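## Task

Place the printed block inside the drawer that stands open, then push that drawer completely closed. The cabinets must stay roughly where they started. The robot must not topple or be left leaning, or the task fails. Anything that stays in place only because the robot is holding it at the end is not counted.

## Robot and tools

ROBOT. A simulated Hello Robot Stretch 4 with a single arm: an omni-wheel base, a lift riding up a mast, a telescoping arm that reaches straight forward, a three-joint wrist (yaw, pitch, roll) and a two-finger gripper. It stands about 1.6 m tall; the base rim lies within 0.23 m of the base origin. Cameras: head_camera (pinhole, 420x560), head_left_camera and head_right_camera (fisheye, 420x672), wrist_camera (pinhole, 616x392).

FRAMES. Base frame: origin on the floor below the base centre, x ahead, y to the left, z up. hand_pose is reported in it: a point between the open fingertips; with all wrist joints at 0 its axes line up with the base frame. Its printed position may be somewhat off. The odometry frame is wherever the base frame was when the scene began; base_odometry counts wheel rotation only, so slipping shows up as motion. Heading runs -3.142 to 3.142, left positive.

execute_actions(actions, cameras). actions is a list holding one action or nothing (empty just reports state and images). An action may contain "base", "joints", or both, plus optional "pace" and "contact_limits"; alternatively it is just {"end_of_arm": "enable_torque"}, which re-powers wrist or gripper motors that shut off. Motions in one action start at once and may finish separately.
- base: one command only, each a relative move from where the base last reported itself: translate_m (metres, forward +, -2 to 2, no turning), strafe_m (metres, left +, -2 to 2), rotate_rad (radians, counter-clockwise seen from above +, -3.2 to 3.2).
- joints: absolute targets keyed by name: lift_m 0 to 1.2 m; arm_m 0 to 0.55 m extension; wrist_yaw_rad -1.134 to 4.276 (0 straight ahead, + to the left, 3.14 stowed back, over 3.4 the arm may block it); wrist_pitch_rad -1.117 to 4.259 (0 level, 1.57 pointing down); wrist_roll_rad -1.117 to 4.259 (0 fingers level, + turns the gripper clockwise viewed from behind it); gripper_m -0.038 to 0.141, the fingertip gap in metres (negative means fingers squeezing together). Done tolerances: lift and arm ±0.004, yaw and roll ±0.02, pitch ±0.05, gripper ±0.004. A joint target past its range is clamped and reported; any other bad value or unknown key rejects the whole call.
- pace: "slow", "default", "fast" or "max"; base speeds 0.1/0.3/0.4/0.6 m/s and turn rates 1/2/3/4 rad/s respectively, lowered when the lift is above 0.2 (down to 0.3 m/s and 1 rad/s at 1.2).
- contact_limits: {"arm_m": value} from 0 (gentlest) to 0.75 (firmest), default 0.5; how hard the arm may press before stopping.
- cameras: list of names or "all"; omitted or null gives all, [] gives none.
Each action runs at most 15 s. A joint or the base left out may keep pushing toward an earlier target. If a result reports a stop, later moving calls in that same reply are skipped. Unfolding at the start: lift_m 0.4 with wrist_yaw_rad 0 together.

wait(seconds): 0 to 10 s, commands nothing, returns state and images. zoom_image(camera, region): enlarges [x0, y0, x1, y1] in pixels (top-left origin, at most 504x504) of that camera's most recent full image. read_manual(section): only licence texts. finished_scene(scene): closes scene 1 or 2 irreversibly after the last command settles and reports success plus the next task. Replying with no tool call ends everything.

RESULTS. base_status and joint_status per motion: "done" (for the base, wheels turned the commanded amount even if slipping), "off_target" (rested short, may still push), "contact_stop_at_<key>" (blocked; lift, arm or wheels go slack, a slack lift can sag under load), "limit_stop_at_<name>" (e.g. own_body for near self-collision, tilt when leaning past 6 degrees: lift, arm and wheels go slack and ignore commands until upright), "time_out", "torque_fault" (a wrist motor overloaded and went limp; send enable_torque). Stopped parts drop their target. on_its_own lists what happened without being commanded; "held at" is a held target, not a position. lidar_m: 12 distances in metres, sectors of 30 degrees starting straight ahead and going counter-clockwise (4th left, 7th behind, 10th right); "-" means nothing seen or closer than 0.25 m; misses glass, thin legs, much behind. wrist_depth_mm: 7x7 grid of median depths, 100 to 2000 mm, top-left first. turned_by_wheels vs turned_by_imu differing over ~0.1 rad signals a bump or slip. base_tilt in degrees (forward, right positive, ~1.5 degree fixed bias). motor_effort in percent of max, + toward higher joint values, peak in brackets; for wheel_0..2, + turns the base right. An effort outside its rest range suggests pushing or carrying.

GRIPPING. Close to a gripper_m smaller than the object's width; a smaller value squeezes harder and pulls the object inward. Neither the reading nor "done" proves a hold; check gripper effort or images. Fingertips pressed onto a surface can jam: raise the lift.

AVOID. Dropping objects, slamming drawers, hard hits and strong pushes. Don't drive or turn with over 1 kg held and arm_m above 0.2, especially at fast paces; steady pushing or pulling with a high gripper or high contact limit can tip the robot. Keep cabinets where they are, and don't leave the task depending on the gripper holding things.

Each tool is called after "Request:" as name(argument=value, ...) on one line, values as JSON.

## Session

Request:
execute_actions(actions=[])

Scene clock: 0.00 s.
base_odometry: x=+0.000 y=+0.000 heading=+0.000 (m, m, rad; odometry frame)
turned_by_wheels: +0.000 (rad since the last result)
turned_by_imu: +0.000 (rad since the last result)
base_tilt: forward=+0.2 right=-0.1 (deg)
lidar_m: 2.15 2.39 1.91 1.31 1.41 1.85 1.76 1.86 1.95 1.89 1.14 2.24
base_status: not commanded
joint_positions: lift_m=+0.276 arm_m=+0.000 wrist_yaw_rad=+3.146 wrist_pitch_rad=+0.017 wrist_roll_rad=+0.015 gripper_m=+0.057
joint_status: not commanded
motor_effort: lift_m=+17 arm_m=+0 wrist_yaw_rad=-1 wrist_pitch_rad=-6 wrist_roll_rad=-1 gripper_m=-3 wheel_0=+0 wheel_1=-1 wheel_2=+1 (%)
hand_pose: x=-0.1177 y=+0.0863 z=+0.4490 quat_wxyz=(-0.002, -0.009, +0.007, +1.000) (m; base frame)
wrist_depth_mm: - 135 262 1756 1808 1708 1708 / - 112 137 1808 1808 1708 1708 / - 114 138 1863 1808 1756 1708 / 140 138 222 1808 1808 1756 1756 / 216 1808 1921 1863 1808 1756 1756 / 219 1537 1229 1336 1182 1308 1281 / 217 1008 991 - 1042 891 931
pictures: head_camera, head_left_camera, head_right_camera, wrist_camera
Images, in order (width x height): head_camera 420x560, head_left_camera 420x672, head_right_camera 420x672, wrist_camera 616x392.

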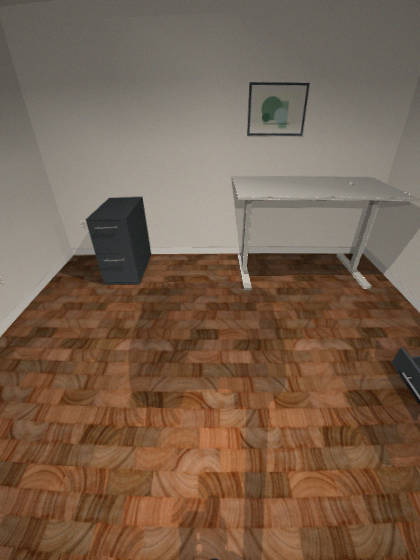

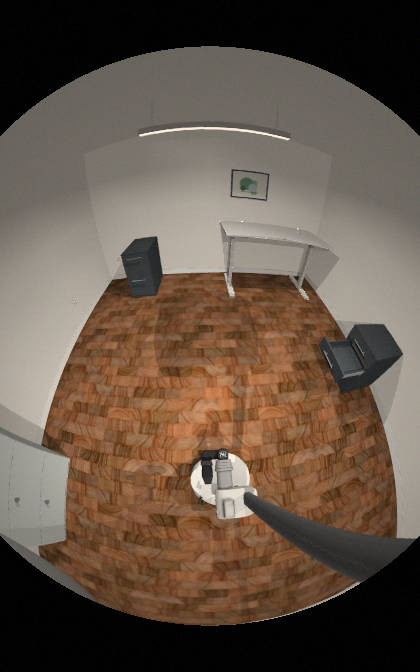

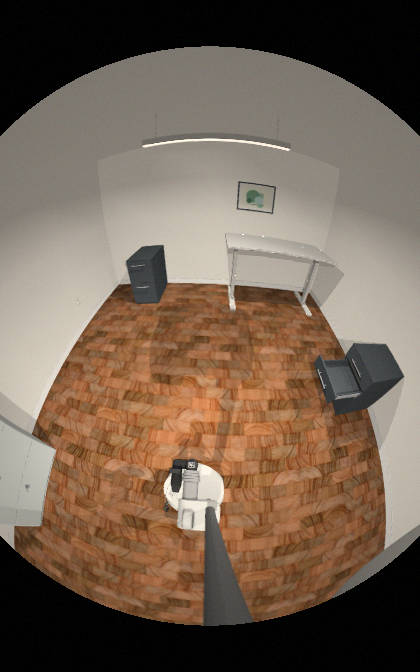

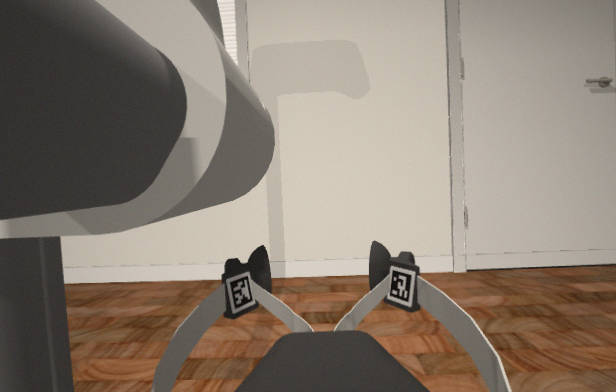

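Request:
zoom_image(camera="head_camera", region=[220, 160, 420, 300])

Request:
zoom_image(camera="head_right_camera", region=[290, 320, 420, 440])

Request:
zoom_image(camera="head_left_camera", region=[0, 380, 120, 600])

Region (220, 160, 420, 300) of head_camera's 420x560 image, scaled by 2.520, with more detail than that image has; it fills the top 353 rows of this view, and the rest is white.

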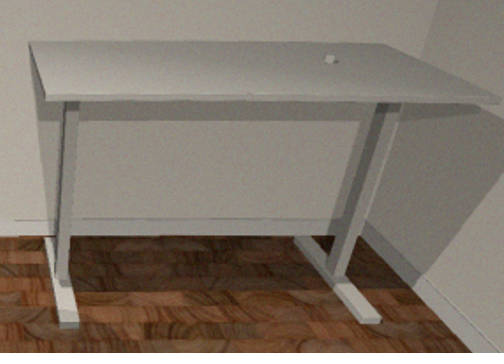

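Region (290, 320, 420, 440) of head_right_camera's 420x672 image, scaled by 3.877, with more detail than that image has; it fills the top 465 rows of this view, and the rest is white.

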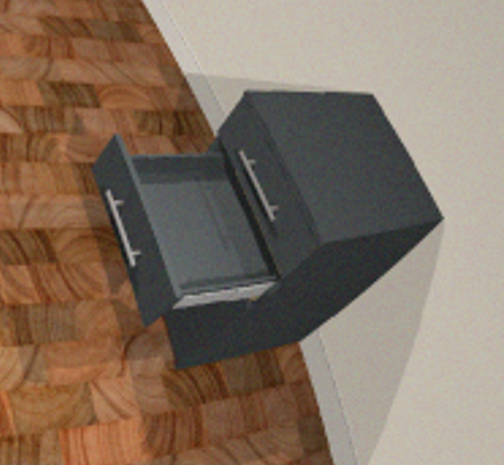

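Region (0, 380, 120, 600) of head_left_camera's 420x672 image, scaled by 2.291, with more detail than that image has; it fills the left 275 columns of this view, and the rest is white.

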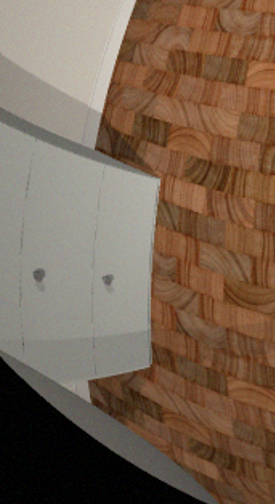

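Request:
execute_actions(actions=[{"base":{"rotate_rad":-0.45},"pace":"max"}], cameras=[])

Request:
execute_actions(actions=[{"base":{"translate_m":1.95},"joints":{"lift_m":1.02,"wrist_yaw_rad":0,"wrist_pitch_rad":0.6,"gripper_m":0.12},"pace":"max"}])

Scene clock: 2.67 s.
base_odometry: x=+0.000 y=+0.000 heading=-0.450 (m, m, rad; odometry frame)
turned_by_wheels: -0.450 (rad since the last result)
turned_by_imu: -0.456 (rad since the last result)
base_tilt: forward=+0.2 right=+0.0 (deg)
lidar_m: 2.19 2.15 2.40 1.87 1.36 1.41 1.81 1.73 1.87 1.92 1.74 1.16
base_status: done
joint_positions: lift_m=+0.276 arm_m=+0.000 wrist_yaw_rad=+3.146 wrist_pitch_rad=+0.017 wrist_roll_rad=+0.015 gripper_m=+0.057
joint_status: not commanded
motor_effort: lift_m=+17(17) arm_m=+0(0) wrist_yaw_rad=-1(1) wrist_pitch_rad=-7(7) wrist_roll_rad=-1(0) gripper_m=-4(2) wheel_0=+1(7) wheel_1=+0(7) wheel_2=+0(8) (%)
hand_pose: x=-0.1176 y=+0.0863 z=+0.4490 quat_wxyz=(-0.002, -0.009, +0.007, +1.000) (m; base frame)
wrist_depth_mm: - 135 262 - - - 1255 / - 112 136 - - - 1255 / - 114 138 - - - 1205 / 140 138 222 - - - 1255 / 215 1708 1808 - - - 1255 / 220 1464 1229 1308 1182 1281 1229 / 218 1025 991 - 1025 891 931
pictures: none
No camera images: the call's "cameras" was empty. Leave "cameras" out to get every camera's image.

Scene clock: 7.60 s.
base_odometry: x=+1.756 y=-0.848 heading=-0.450 (m, m, rad; odometry frame)
turned_by_wheels: +0.000 (rad since the last result)
turned_by_imu: -0.004 (rad since the last result)
base_tilt: forward=+0.2 right=+0.0 (deg)
lidar_m: 0.40 0.36 0.38 0.59 2.66 2.83 3.59 0.80 0.86 1.10 1.05 0.54
base_status: done
joint_positions: lift_m=+1.020 arm_m=+0.000 wrist_yaw_rad=+0.000 wrist_pitch_rad=+0.602 wrist_roll_rad=+0.015 gripper_m=+0.120
joint_status: all done
motor_effort: lift_m=+19(27) arm_m=+0(0) wrist_yaw_rad=-2(7) wrist_pitch_rad=-4(2) wrist_roll_rad=+1(2) gripper_m=+0(2) wheel_0=-1(5) wheel_1=-1(8) wheel_2=+1(14) (%)
hand_pose: x=+0.4090 y=-0.0874 z=+1.0348 quat_wxyz=(+0.955, +0.007, +0.296, -0.002) (m; base frame)
wrist_depth_mm: 778 842 917 976 1078 960 809 / 788 788 741 723 715 691 788 / 580 569 559 549 539 525 517 / 459 452 439 436 427 424 854 / 377 375 366 362 370 1098 946 / 320 317 297 329 1281 1182 1042 / 278 282 1205 - 1205 1160 1060
pictures: head_camera, head_left_camera, head_right_camera, wrist_camera
Images, in order (width x height): head_camera 420x560, head_left_camera 420x672, head_right_camera 420x672, wrist_camera 616x392.

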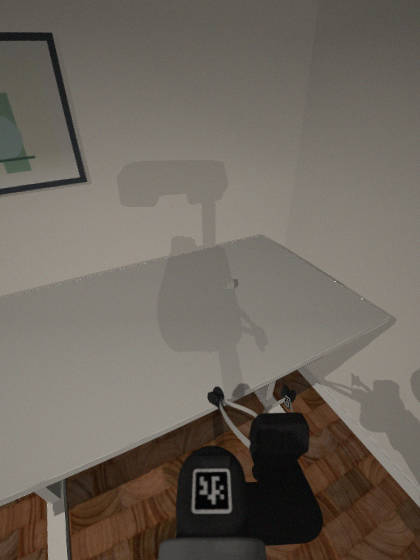

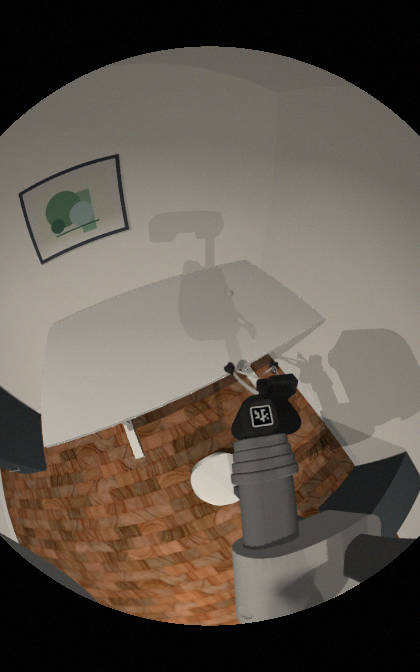

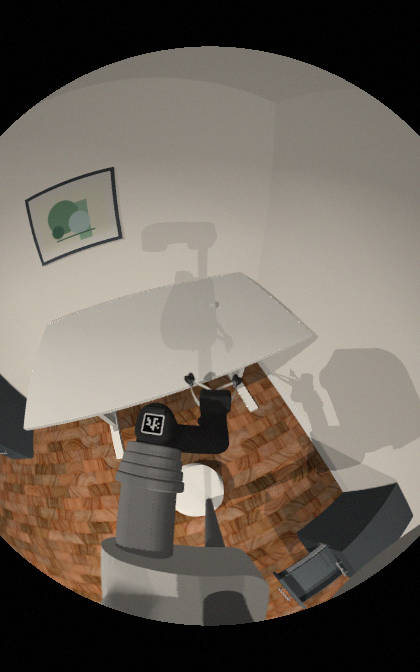

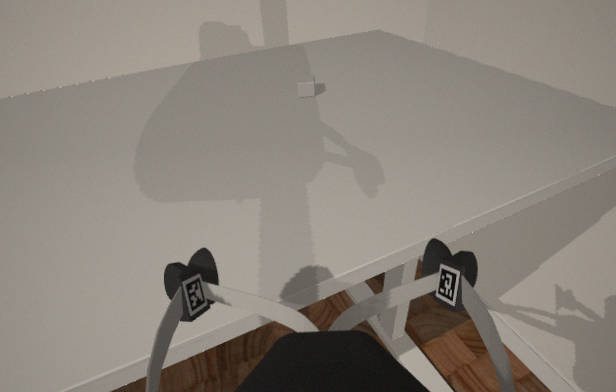

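Request:
execute_actions(actions=[{"joints":{"lift_m":0.99,"arm_m":0.46},"pace":"fast"}], cameras=["head_camera","wrist_camera"])

Scene clock: 10.57 s.
base_odometry: x=+1.756 y=-0.848 heading=-0.450 (m, m, rad; odometry frame)
turned_by_wheels: +0.000 (rad since the last result)
turned_by_imu: +0.000 (rad since the last result)
base_tilt: forward=+0.2 right=+0.0 (deg)
lidar_m: 0.40 0.36 0.40 0.60 2.65 2.82 3.62 0.79 0.86 1.10 1.04 0.54
base_status: not commanded
joint_positions: lift_m=+0.990 arm_m=+0.459 wrist_yaw_rad=+0.000 wrist_pitch_rad=+0.602 wrist_roll_rad=+0.015 gripper_m=+0.120
joint_status: all done
motor_effort: lift_m=+15(15) arm_m=+6(9) wrist_yaw_rad=-2(1) wrist_pitch_rad=-4(5) wrist_roll_rad=-1(0) gripper_m=-2(1) wheel_0=-1(1) wheel_1=-1(1) wheel_2=+1(1) (%)
hand_pose: x=+0.8676 y=-0.0874 z=+1.0051 quat_wxyz=(+0.955, +0.007, +0.296, -0.002) (m; base frame)
wrist_depth_mm: 455 496 549 609 668 732 640 / 492 535 585 627 621 759 654 / 508 496 488 484 473 459 455 / 404 397 387 382 377 368 362 / 332 327 320 300 314 306 306 / 282 278 259 271 255 256 262 / 244 237 239 - 239 229 229
pictures: head_camera, wrist_camera
Images, in order (width x height): head_camera 420x560, wrist_camera 616x392.

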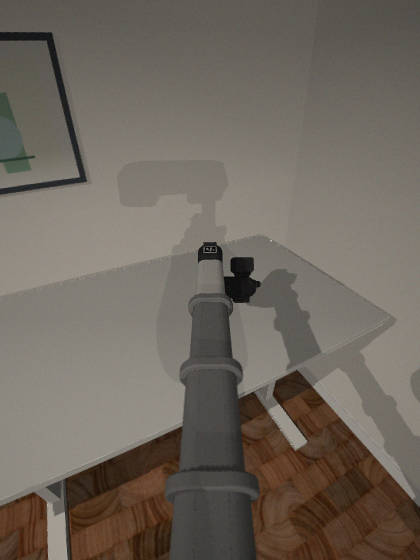

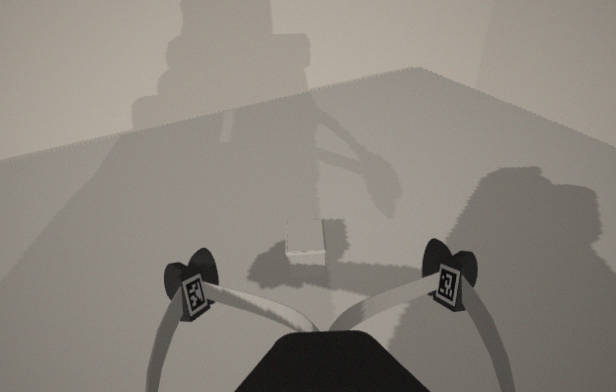

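Request:
zoom_image(camera="wrist_camera", region=[150, 180, 500, 350])

Region (150, 180, 500, 350) of wrist_camera's 616x392 image, scaled by 1.440; it fills the top 245 rows of this view, and the rest is white.

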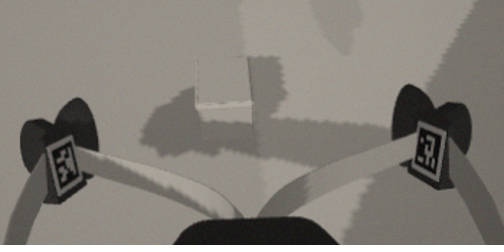

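Request:
execute_actions(actions=[{"base":{"strafe_m":0.009},"joints":{"lift_m":0.96,"arm_m":0.515,"gripper_m":0.08},"pace":"default"}], cameras=["wrist_camera"])

Scene clock: 12.90 s.
base_odometry: x=+1.760 y=-0.840 heading=-0.450 (m, m, rad; odometry frame)
turned_by_wheels: +0.000 (rad since the last result)
turned_by_imu: +0.000 (rad since the last result)
base_tilt: forward=+0.2 right=+0.0 (deg)
lidar_m: 0.38 0.34 0.38 0.60 2.65 2.84 3.48 0.81 0.86 1.09 1.06 0.54
base_status: done
joint_positions: lift_m=+0.960 arm_m=+0.514 wrist_yaw_rad=+0.000 wrist_pitch_rad=+0.602 wrist_roll_rad=+0.015 gripper_m=+0.080
joint_status: all done
motor_effort: lift_m=+15(14) arm_m=+6(7) wrist_yaw_rad=-1(2) wrist_pitch_rad=-6(4) wrist_roll_rad=-1(1) gripper_m=-4(1) wheel_0=+2(11) wheel_1=-1(5) wheel_2=+1(0) (%)
hand_pose: x=+0.9226 y=-0.0874 z=+0.9751 quat_wxyz=(+0.955, +0.007, +0.296, -0.002) (m; base frame)
wrist_depth_mm: 415 449 496 554 621 683 621 / 445 488 525 554 544 535 640 / 459 439 424 418 407 399 394 / 351 345 338 332 327 320 317 / 289 285 281 260 264 267 265 / 244 243 202 224 220 224 228 / 212 207 208 - 208 198 200
pictures: wrist_camera
Images, in order (width x height): wrist_camera 616x392.

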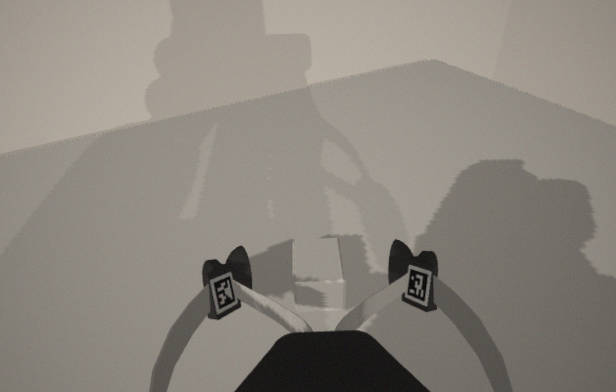

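Request:
execute_actions(actions=[{"joints":{"lift_m":0.954,"arm_m":0.52,"gripper_m":0.005},"pace":"default"}], cameras=["wrist_camera"])

Scene clock: 14.70 s.
base_odometry: x=+1.760 y=-0.840 heading=-0.450 (m, m, rad; odometry frame)
turned_by_wheels: +0.000 (rad since the last result)
turned_by_imu: +0.000 (rad since the last result)
base_tilt: forward=+0.2 right=+0.0 (deg)
lidar_m: 0.38 0.36 0.40 0.57 2.63 2.80 3.49 0.80 0.85 1.10 1.08 0.52
base_status: not commanded
joint_positions: lift_m=+0.954 arm_m=+0.519 wrist_yaw_rad=+0.000 wrist_pitch_rad=+0.602 wrist_roll_rad=+0.015 gripper_m=+0.005
joint_status: all done
motor_effort: lift_m=+14(15) arm_m=+6(4) wrist_yaw_rad=-1(1) wrist_pitch_rad=-7(4) wrist_roll_rad=-3(1) gripper_m=-13(14) wheel_0=+2(2) wheel_1=-1(1) wheel_2=+0(0) (%)
hand_pose: x=+0.9276 y=-0.0874 z=+0.9692 quat_wxyz=(+0.955, +0.007, +0.296, -0.002) (m; base frame)
wrist_depth_mm: 410 452 492 544 609 683 627 / 442 480 525 549 530 517 621 / 449 430 413 404 397 387 379 / 340 336 329 324 315 310 306 / 279 276 271 223 265 260 257 / 236 235 189 211 190 216 220 / 206 200 203 - 202 189 193
pictures: wrist_camera
Images, in order (width x height): wrist_camera 616x392.

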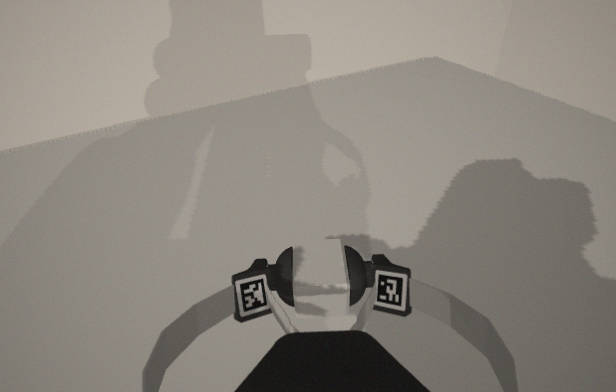

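Request:
execute_actions(actions=[{"base":{"translate_m":-0.98},"joints":{"lift_m":1.0,"arm_m":0.0,"gripper_m":0.0},"pace":"fast"}], cameras=["wrist_camera"])

Request:
execute_actions(actions=[{"base":{"rotate_rad":-1.11},"joints":{"lift_m":0.72,"wrist_pitch_rad":0.9},"pace":"fast"}])

Scene clock: 19.17 s.
base_odometry: x=+0.878 y=-0.414 heading=-0.450 (m, m, rad; odometry frame)
turned_by_wheels: +0.000 (rad since the last result)
turned_by_imu: +0.002 (rad since the last result)
base_tilt: forward=+0.1 right=+0.0 (deg)
lidar_m: 1.29 1.24 1.84 2.31 2.23 1.96 2.73 2.63 1.98 0.57 0.54 1.62
base_status: done
joint_positions: lift_m=+1.000 arm_m=+0.001 wrist_yaw_rad=+0.000 wrist_pitch_rad=+0.602 wrist_roll_rad=+0.015 gripper_m=+0.000
joint_status: all done
motor_effort: lift_m=+20(23) arm_m=-6(3) wrist_yaw_rad=-1(2) wrist_pitch_rad=-6(5) wrist_roll_rad=+0(1) gripper_m=-16(18) wheel_0=+0(7) wheel_1=+0(6) wheel_2=-1(10) (%)
hand_pose: x=+0.4099 y=-0.0875 z=+1.0146 quat_wxyz=(+0.955, +0.007, +0.297, -0.002) (m; base frame)
wrist_depth_mm: 1229 1138 1205 1336 1661 1430 1160 / 1205 1661 1863 - 1863 1537 1229 / 1661 1756 - - - 1618 1308 / 1756 1863 - 1921 1863 1708 1336 / 1661 1618 1661 227 1576 1576 1397 / 1430 1430 185 209 189 1308 1308 / 1229 1205 1205 - 1229 1138 1160
pictures: wrist_camera
Images, in order (width x height): wrist_camera 616x392.

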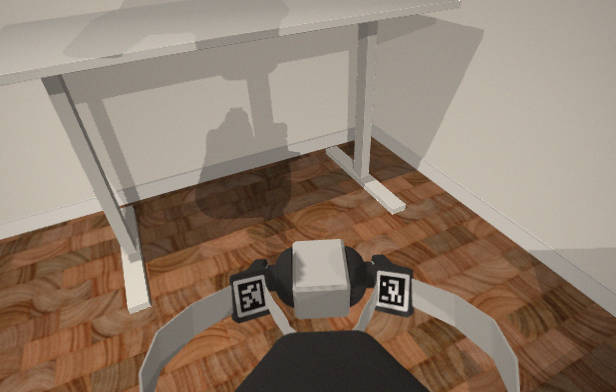

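Scene clock: 21.10 s.
base_odometry: x=+0.878 y=-0.414 heading=-1.560 (m, m, rad; odometry frame)
turned_by_wheels: -1.110 (rad since the last result)
turned_by_imu: -1.125 (rad since the last result)
base_tilt: forward=+0.2 right=-0.1 (deg)
lidar_m: 0.54 1.57 1.32 1.24 1.83 2.02 2.24 2.01 2.78 2.64 2.08 0.61
base_status: done
joint_positions: lift_m=+0.720 arm_m=+0.001 wrist_yaw_rad=+0.000 wrist_pitch_rad=+0.902 wrist_roll_rad=+0.015 gripper_m=+0.000
joint_status: all done
motor_effort: lift_m=+15(16) arm_m=-6(6) wrist_yaw_rad=-1(0) wrist_pitch_rad=-5(6) wrist_roll_rad=-2(2) gripper_m=-15(13) wheel_0=+1(5) wheel_1=-1(5) wheel_2=+1(7) (%)
hand_pose: x=+0.3512 y=-0.0874 z=+0.6722 quat_wxyz=(+0.900, +0.007, +0.436, -0.003) (m; base frame)
wrist_depth_mm: 1229 1229 798 683 676 1255 1255 / 1366 1366 1366 788 768 1336 1308 / 1255 1255 707 691 654 1138 1160 / 1118 1098 585 544 549 1008 1060 / 1008 991 976 227 976 960 946 / 904 891 185 209 189 854 878 / 820 820 820 - 820 788 778
pictures: head_camera, head_left_camera, head_right_camera, wrist_camera
Images, in order (width x height): head_camera 420x560, head_left_camera 420x672, head_right_camera 420x672, wrist_camera 616x392.

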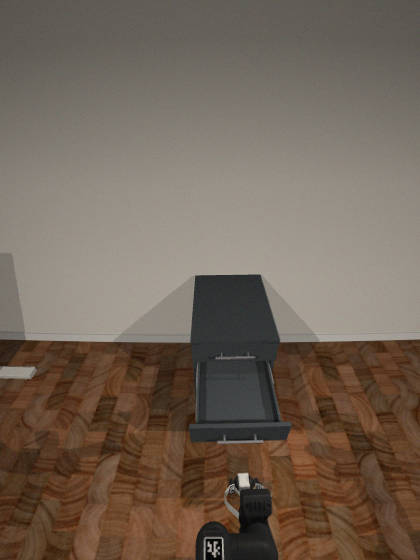

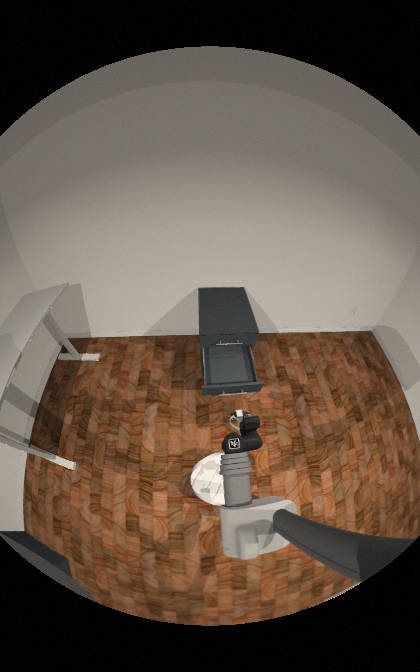

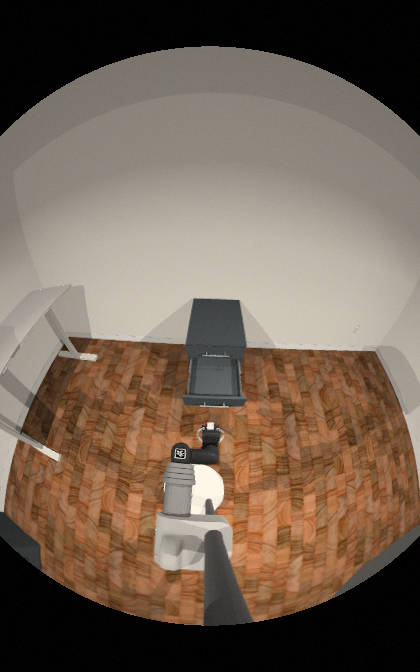

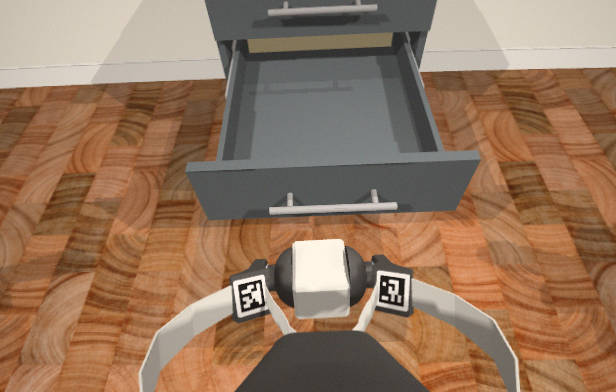

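Request:
execute_actions(actions=[{"joints":{"lift_m":0.60,"arm_m":0.425,"wrist_pitch_rad":0.8},"pace":"fast"}], cameras=["wrist_camera","head_camera"])

Scene clock: 23.83 s.
base_odometry: x=+0.878 y=-0.414 heading=-1.560 (m, m, rad; odometry frame)
turned_by_wheels: +0.000 (rad since the last result)
turned_by_imu: +0.000 (rad since the last result)
base_tilt: forward=+0.2 right=+0.0 (deg)
lidar_m: 0.54 1.55 1.31 1.24 1.83 1.99 2.26 1.97 2.76 2.64 2.09 0.58
base_status: not commanded
joint_positions: lift_m=+0.600 arm_m=+0.424 wrist_yaw_rad=+0.000 wrist_pitch_rad=+0.802 wrist_roll_rad=+0.015 gripper_m=+0.000
joint_status: all done
motor_effort: lift_m=+15(15) arm_m=+6(4) wrist_yaw_rad=-2(1) wrist_pitch_rad=-6(10) wrist_roll_rad=-4(1) gripper_m=-14(14) wheel_0=+1(1) wheel_1=-1(1) wheel_2=+0(0) (%)
hand_pose: x=+0.7955 y=-0.0874 z=+0.5712 quat_wxyz=(+0.921, +0.007, +0.390, -0.003) (m; base frame)
wrist_depth_mm: 809 304 296 290 283 278 276 / 878 267 265 270 268 270 268 / 1078 301 303 306 306 309 319 / 1042 427 353 355 359 404 960 / 917 904 442 226 442 427 866 / 820 809 185 210 189 370 759 / 750 707 364 - 366 347 334
pictures: head_camera, wrist_camera
Images, in order (width x height): head_camera 420x560, wrist_camera 616x392.

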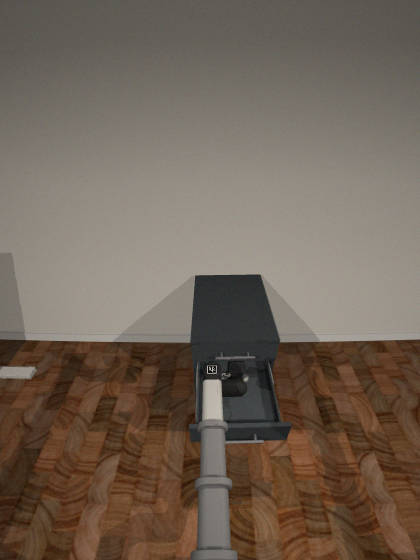

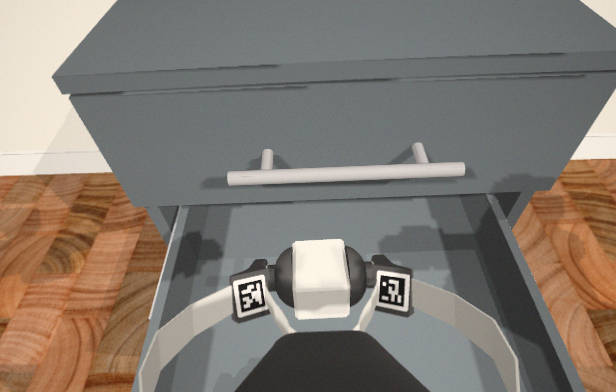

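Request:
execute_actions(actions=[{"joints":{"lift_m":0.45},"pace":"default"}], cameras=["wrist_camera","head_right_camera"])

Scene clock: 25.80 s.
base_odometry: x=+0.878 y=-0.414 heading=-1.560 (m, m, rad; odometry frame)
turned_by_wheels: +0.000 (rad since the last result)
turned_by_imu: +0.000 (rad since the last result)
base_tilt: forward=+0.2 right=-0.1 (deg)
lidar_m: 0.55 1.55 1.30 1.25 1.84 1.99 2.23 1.99 2.80 2.63 2.09 0.59
base_status: not commanded
joint_positions: lift_m=+0.450 arm_m=+0.424 wrist_yaw_rad=+0.000 wrist_pitch_rad=+0.802 wrist_roll_rad=+0.015 gripper_m=+0.000
joint_status: all done
motor_effort: lift_m=+14(16) arm_m=+6(6) wrist_yaw_rad=-1(1) wrist_pitch_rad=-4(4) wrist_roll_rad=-1(1) gripper_m=-15(15) wheel_0=+1(1) wheel_1=-1(1) wheel_2=+1(0) (%)
hand_pose: x=+0.7955 y=-0.0874 z=+0.4212 quat_wxyz=(+0.921, +0.007, +0.390, -0.003) (m; base frame)
wrist_depth_mm: 232 233 235 236 237 238 238 / 891 320 399 399 399 382 306 / 960 317 366 359 355 345 304 / 866 293 314 309 306 303 290 / 228 272 277 225 270 267 265 / 202 248 185 209 190 233 236 / 195 220 223 - 222 212 214
pictures: head_right_camera, wrist_camera
Images, in order (width x height): head_right_camera 420x672, wrist_camera 616x392.

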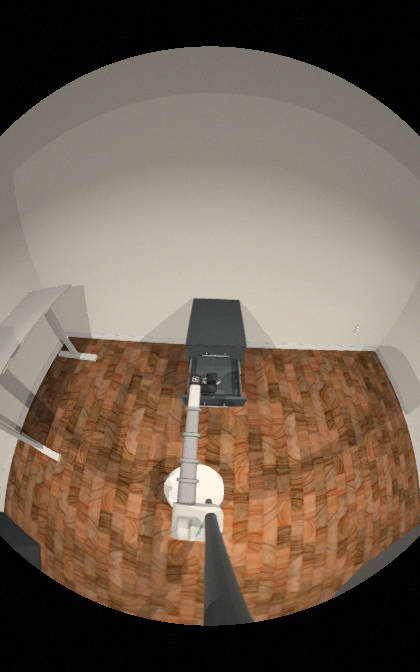

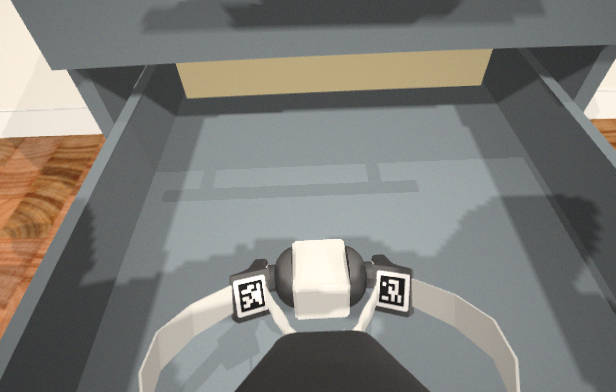

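Request:
execute_actions(actions=[{"joints":{"lift_m":0.445,"gripper_m":0.055},"pace":"default"}], cameras=["wrist_camera"])

Request:
execute_actions(actions=[{"joints":{"lift_m":0.59},"pace":"max"}], cameras=["wrist_camera"])

Scene clock: 27.50 s.
base_odometry: x=+0.878 y=-0.414 heading=-1.560 (m, m, rad; odometry frame)
turned_by_wheels: +0.000 (rad since the last result)
turned_by_imu: +0.000 (rad since the last result)
base_tilt: forward=+0.1 right=+0.0 (deg)
lidar_m: 0.55 1.55 1.29 1.24 1.86 2.01 2.24 1.99 2.78 2.62 2.13 0.59
base_status: not commanded
joint_positions: lift_m=+0.445 arm_m=+0.424 wrist_yaw_rad=+0.000 wrist_pitch_rad=+0.802 wrist_roll_rad=+0.015 gripper_m=+0.055
joint_status: all done
motor_effort: lift_m=+14(14) arm_m=+6(6) wrist_yaw_rad=-2(1) wrist_pitch_rad=-4(2) wrist_roll_rad=-1(2) gripper_m=-2(12) wheel_0=+1(1) wheel_1=+0(1) wheel_2=+1(0) (%)
hand_pose: x=+0.7955 y=-0.0874 z=+0.4162 quat_wxyz=(+0.921, +0.007, +0.390, -0.003) (m; base frame)
wrist_depth_mm: 233 235 235 236 237 238 237 / 904 320 392 397 397 384 304 / 976 309 357 349 345 340 304 / 842 293 307 303 298 296 286 / 226 267 272 266 263 260 258 / 202 243 231 214 225 233 232 / 195 220 216 - 218 206 210
pictures: wrist_camera
Images, in order (width x height): wrist_camera 616x392.

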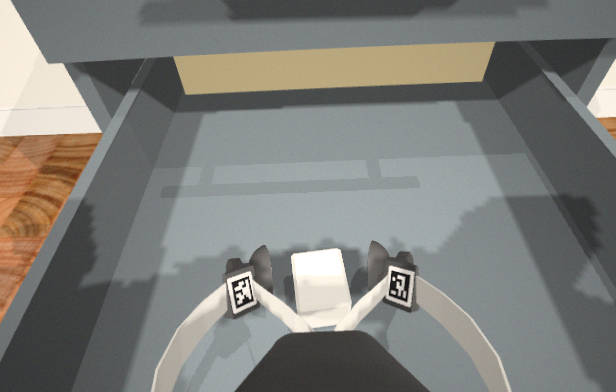

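Scene clock: 28.53 s.
base_odometry: x=+0.878 y=-0.414 heading=-1.560 (m, m, rad; odometry frame)
turned_by_wheels: +0.000 (rad since the last result)
turned_by_imu: +0.000 (rad since the last result)
base_tilt: forward=+0.1 right=-0.1 (deg)
lidar_m: 0.55 1.54 1.29 1.26 1.82 2.01 2.25 1.99 2.75 2.63 2.10 0.61
base_status: not commanded
joint_positions: lift_m=+0.590 arm_m=+0.424 wrist_yaw_rad=+0.000 wrist_pitch_rad=+0.802 wrist_roll_rad=+0.015 gripper_m=+0.055
joint_status: all done
motor_effort: lift_m=+19(23) arm_m=+6(6) wrist_yaw_rad=-1(1) wrist_pitch_rad=-5(4) wrist_roll_rad=-2(2) gripper_m=-2(4) wheel_0=+1(1) wheel_1=-1(1) wheel_2=+1(2) (%)
hand_pose: x=+0.7955 y=-0.0874 z=+0.5608 quat_wxyz=(+0.921, +0.007, +0.390, -0.003) (m; base frame)
wrist_depth_mm: 778 282 274 267 262 257 254 / 891 262 265 267 268 268 270 / 1025 301 303 297 298 307 317 / 1042 424 357 469 462 397 946 / 917 891 433 436 430 407 854 / 809 798 375 382 368 370 750 / 741 699 353 - 355 336 315
pictures: wrist_camera
Images, in order (width x height): wrist_camera 616x392.

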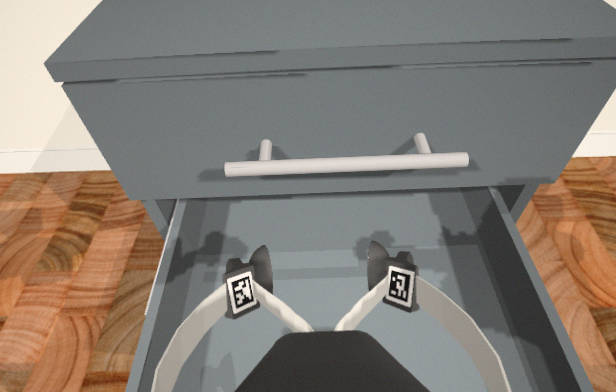

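Request:
execute_actions(actions=[{"joints":{"arm_m":0.03,"gripper_m":-0.01},"pace":"max"}], cameras=[])

Request:
execute_actions(actions=[{"joints":{"lift_m":0.308,"wrist_pitch_rad":0},"pace":"max"}], cameras=["wrist_camera","head_camera"])

Scene clock: 30.87 s.
base_odometry: x=+0.878 y=-0.414 heading=-1.560 (m, m, rad; odometry frame)
turned_by_wheels: +0.000 (rad since the last result)
turned_by_imu: +0.000 (rad since the last result)
base_tilt: forward=+0.2 right=+0.0 (deg)
lidar_m: 0.55 1.55 1.29 1.25 1.82 2.02 2.24 1.97 2.77 2.60 2.11 0.58
base_status: not commanded
joint_positions: lift_m=+0.590 arm_m=+0.031 wrist_yaw_rad=+0.000 wrist_pitch_rad=+0.802 wrist_roll_rad=+0.015 gripper_m=-0.010
joint_status: all done
motor_effort: lift_m=+19(19) arm_m=-6(3) wrist_yaw_rad=+0(2) wrist_pitch_rad=-4(5) wrist_roll_rad=-3(2) gripper_m=-10(9) wheel_0=+1(1) wheel_1=+0(1) wheel_2=+1(1) (%)
hand_pose: x=+0.4026 y=-0.0875 z=+0.5608 quat_wxyz=(+0.921, +0.007, +0.390, -0.003) (m; base frame)
wrist_depth_mm: 1182 1160 715 750 654 1182 1182 / 1366 1336 715 676 647 1255 1255 / 1229 1205 580 569 413 415 1098 / 1060 1025 449 439 442 473 960 / 931 904 904 866 878 878 878 / 820 809 768 206 189 778 778 / 741 732 707 - 732 683 691
pictures: none
No camera images: the call's "cameras" was empty. Leave "cameras" out to get every camera's image.

Scene clock: 32.23 s.
base_odometry: x=+0.878 y=-0.414 heading=-1.560 (m, m, rad; odometry frame)
turned_by_wheels: +0.000 (rad since the last result)
turned_by_imu: +0.000 (rad since the last result)
base_tilt: forward=+0.1 right=+0.0 (deg)
lidar_m: 0.54 1.56 1.30 1.23 1.84 2.01 2.25 2.00 2.75 2.64 2.07 0.58
base_status: not commanded
joint_positions: lift_m=+0.308 arm_m=+0.031 wrist_yaw_rad=+0.000 wrist_pitch_rad=+0.002 wrist_roll_rad=+0.015 gripper_m=-0.010
joint_status: all done
motor_effort: lift_m=+15(18) arm_m=-6(6) wrist_yaw_rad=-1(1) wrist_pitch_rad=-6(12) wrist_roll_rad=-4(2) gripper_m=-8(9) wheel_0=+1(1) wheel_1=-1(1) wheel_2=+1(1) (%)
hand_pose: x=+0.4905 y=-0.0874 z=+0.4857 quat_wxyz=(+1.000, +0.007, +0.001, +0.000) (m; base frame)
wrist_depth_mm: 1205 1229 1205 1182 1182 1182 1160 / 1229 1229 1229 1229 1182 1182 1182 / 1205 1205 1205 661 647 1182 1182 / 1255 1229 732 654 647 1182 1182 / 1255 1229 332 332 329 327 325 / 1281 334 334 206 187 330 329 / 1118 1008 336 - 332 330 931
pictures: head_camera, wrist_camera
Images, in order (width x height): head_camera 420x560, wrist_camera 616x392.

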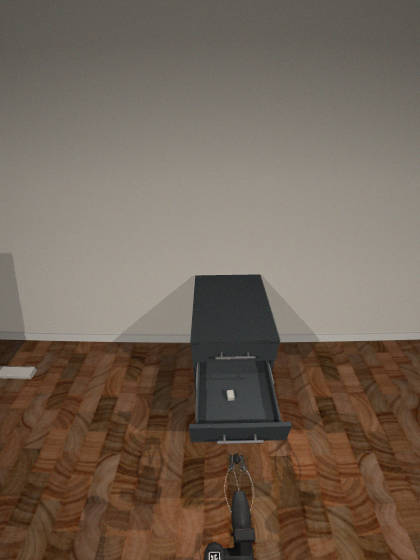

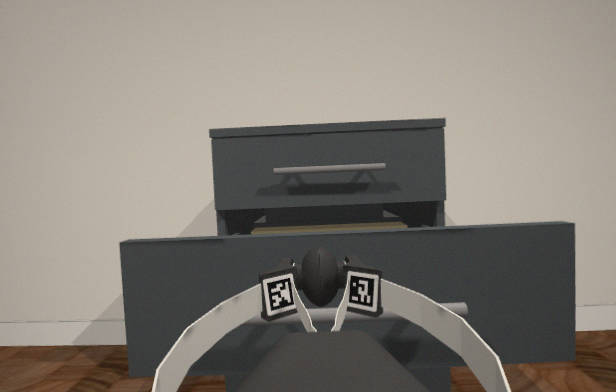

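Request:
execute_actions(actions=[{"joints":{"lift_m":0.291,"arm_m":0.11},"pace":"default","contact_limits":{"arm_m":0.3}}], cameras=["wrist_camera"])

Request:
execute_actions(actions=[{"joints":{"arm_m":0.43},"pace":"default","contact_limits":{"arm_m":0.35}}], cameras=["wrist_camera","head_camera"])

Scene clock: 33.80 s.
base_odometry: x=+0.878 y=-0.414 heading=-1.560 (m, m, rad; odometry frame)
turned_by_wheels: +0.000 (rad since the last result)
turned_by_imu: +0.000 (rad since the last result)
base_tilt: forward=+0.2 right=-0.1 (deg)
lidar_m: 0.58 1.56 1.30 1.25 1.83 2.02 2.24 2.00 2.78 2.64 2.09 0.59
base_status: not commanded
joint_positions: lift_m=+0.291 arm_m=+0.109 wrist_yaw_rad=+0.000 wrist_pitch_rad=+0.002 wrist_roll_rad=+0.015 gripper_m=-0.010
joint_status: all done
motor_effort: lift_m=+14(16) arm_m=+6(2) wrist_yaw_rad=-1(1) wrist_pitch_rad=-6(6) wrist_roll_rad=+0(1) gripper_m=-10(8) wheel_0=+1(1) wheel_1=-1(0) wheel_2=+1(1) (%)
contact_limits: arm_m 0.3
hand_pose: x=+0.5683 y=-0.0874 z=+0.4688 quat_wxyz=(+1.000, +0.007, +0.001, +0.000) (m; base frame)
wrist_depth_mm: 1138 1138 1118 1118 1118 1098 1078 / 1160 1160 1118 1118 1118 1098 1098 / 1182 1138 574 564 569 1098 1118 / 1182 1160 640 569 676 1118 1118 / 1160 255 254 251 251 250 250 / 1182 257 255 206 187 251 250 / 1042 258 256 - 255 253 252
pictures: wrist_camera
Images, in order (width x height): wrist_camera 616x392.

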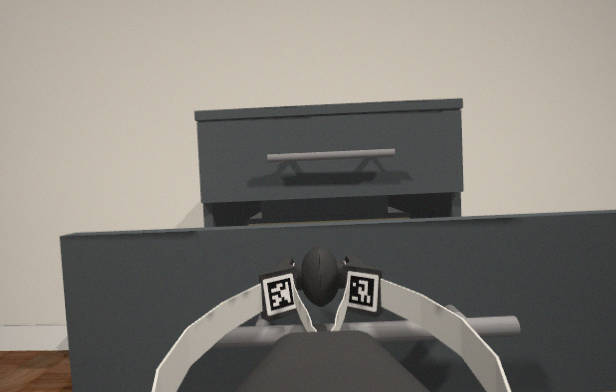

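Scene clock: 35.87 s.
base_odometry: x=+0.878 y=-0.413 heading=-1.560 (m, m, rad; odometry frame)
turned_by_wheels: +0.000 (rad since the last result)
turned_by_imu: +0.000 (rad since the last result)
base_tilt: forward=+0.2 right=+0.0 (deg)
lidar_m: 0.87 1.56 1.30 1.25 1.86 2.02 2.25 1.99 2.77 2.63 2.10 0.92
base_status: not commanded
joint_positions: lift_m=+0.291 arm_m=+0.429 wrist_yaw_rad=+0.000 wrist_pitch_rad=+0.002 wrist_roll_rad=+0.015 gripper_m=-0.010
joint_status: all done
motor_effort: lift_m=+14(14) arm_m=+7(11) wrist_yaw_rad=+0(9) wrist_pitch_rad=-7(6) wrist_roll_rad=-2(0) gripper_m=-7(8) wheel_0=+2(2) wheel_1=+1(1) wheel_2=+0(1) (%)
contact_limits: arm_m 0.35
hand_pose: x=+0.8881 y=-0.0875 z=+0.4691 quat_wxyz=(+1.000, +0.007, +0.001, +0.000) (m; base frame)
wrist_depth_mm: 831 256 256 253 253 250 249 / 549 255 255 255 254 252 252 / 842 258 257 256 255 254 253 / 854 259 257 258 256 255 254 / 569 241 238 236 236 234 234 / 554 241 238 206 188 236 236 / 554 241 208 - 239 236 237
pictures: head_camera, wrist_camera
Images, in order (width x height): head_camera 420x560, wrist_camera 616x392.

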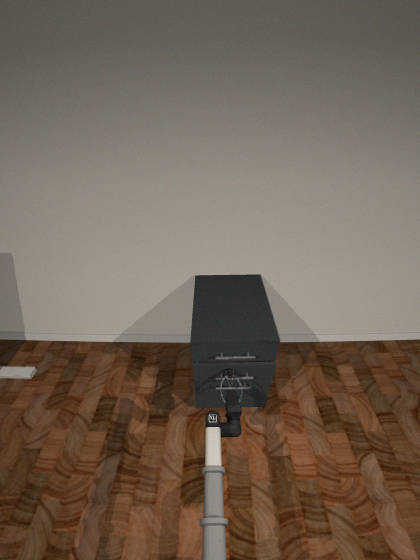

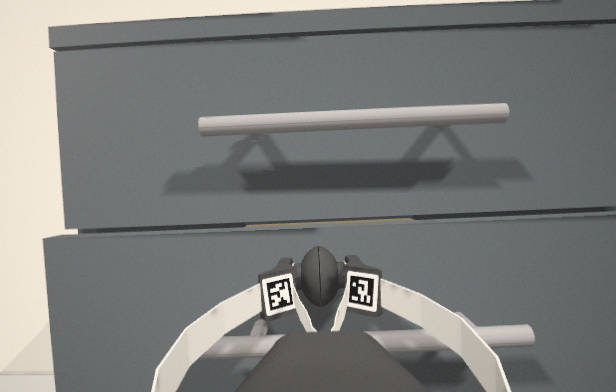

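About 21 mm left.

Request:
execute_actions(actions=[{"joints":{"arm_m":0.456},"pace":"slow","contact_limits":{"arm_m":0.3}}], cameras=["wrist_camera"])

Scene clock: 37.30 s.
base_odometry: x=+0.878 y=-0.413 heading=-1.560 (m, m, rad; odometry frame)
turned_by_wheels: +0.000 (rad since the last result)
turned_by_imu: +0.000 (rad since the last result)
base_tilt: forward=+0.1 right=-0.1 (deg)
lidar_m: 0.89 1.53 1.30 1.24 1.85 2.02 2.23 2.00 2.77 2.60 2.09 0.94
base_status: not commanded
joint_positions: lift_m=+0.291 arm_m=+0.454 wrist_yaw_rad=-0.003 wrist_pitch_rad=+0.002 wrist_roll_rad=+0.015 gripper_m=-0.010
joint_status: all done
motor_effort: lift_m=+14(14) arm_m=+10(11) wrist_yaw_rad=+9(8) wrist_pitch_rad=-8(6) wrist_roll_rad=+0(1) gripper_m=-5(11) wheel_0=+2(2) wheel_1=+1(1) wheel_2=-1(0) (%)
contact_limits: arm_m 0.3
hand_pose: x=+0.9133 y=-0.0883 z=+0.4689 quat_wxyz=(+1.000, +0.007, +0.001, -0.002) (m; base frame)
wrist_depth_mm: 230 230 229 229 228 227 227 / 231 232 230 229 229 229 227 / 235 232 232 231 230 230 229 / 236 236 233 234 232 231 230 / 237 236 236 234 234 233 233 / 240 237 221 204 189 234 234 / 539 239 222 - 204 236 234
pictures: wrist_camera
Images, in order (width x height): wrist_camera 616x392.

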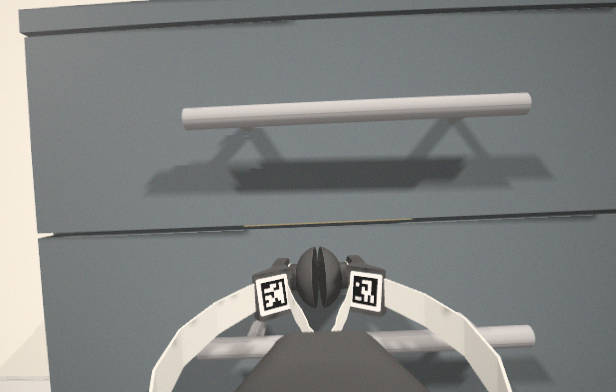

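Request:
execute_actions(actions=[{"joints":{"arm_m":0.40},"pace":"max"}], cameras=["wrist_camera"])

Scene clock: 38.27 s.
base_odometry: x=+0.878 y=-0.413 heading=-1.560 (m, m, rad; odometry frame)
turned_by_wheels: +0.000 (rad since the last result)
turned_by_imu: +0.000 (rad since the last result)
base_tilt: forward=+0.2 right=+0.0 (deg)
lidar_m: 0.87 1.55 1.30 1.24 1.81 2.03 2.26 1.95 2.75 2.63 2.07 0.95
base_status: not commanded
joint_positions: lift_m=+0.291 arm_m=+0.401 wrist_yaw_rad=+0.000 wrist_pitch_rad=+0.002 wrist_roll_rad=+0.015 gripper_m=-0.010
joint_status: all done
motor_effort: lift_m=+14(14) arm_m=-6(8) wrist_yaw_rad=+0(9) wrist_pitch_rad=-7(9) wrist_roll_rad=+0(2) gripper_m=-9(9) wheel_0=+2(2) wheel_1=+0(1) wheel_2=+1(0) (%)
hand_pose: x=+0.8605 y=-0.0875 z=+0.4689 quat_wxyz=(+1.000, +0.007, +0.001, +0.000) (m; base frame)
wrist_depth_mm: 854 842 842 281 279 279 277 / 878 285 283 281 281 279 278 / 878 285 285 283 282 281 279 / 891 287 285 286 283 283 281 / 891 289 289 286 286 283 282 / 891 291 289 206 187 286 286 / 891 294 290 - 290 287 287
pictures: wrist_camera
Images, in order (width x height): wrist_camera 616x392.

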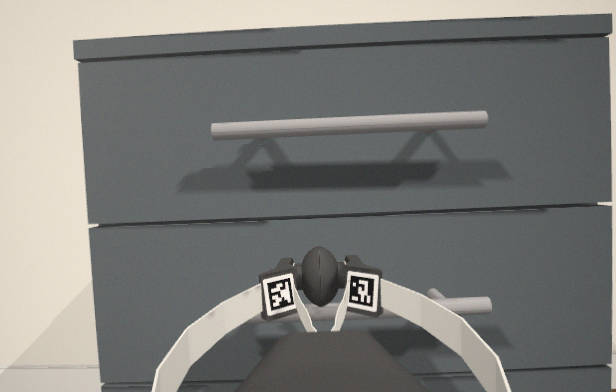

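Flush and staying shut.

Request:
finished_scene(scene=1)

The scene is finished: the task was done.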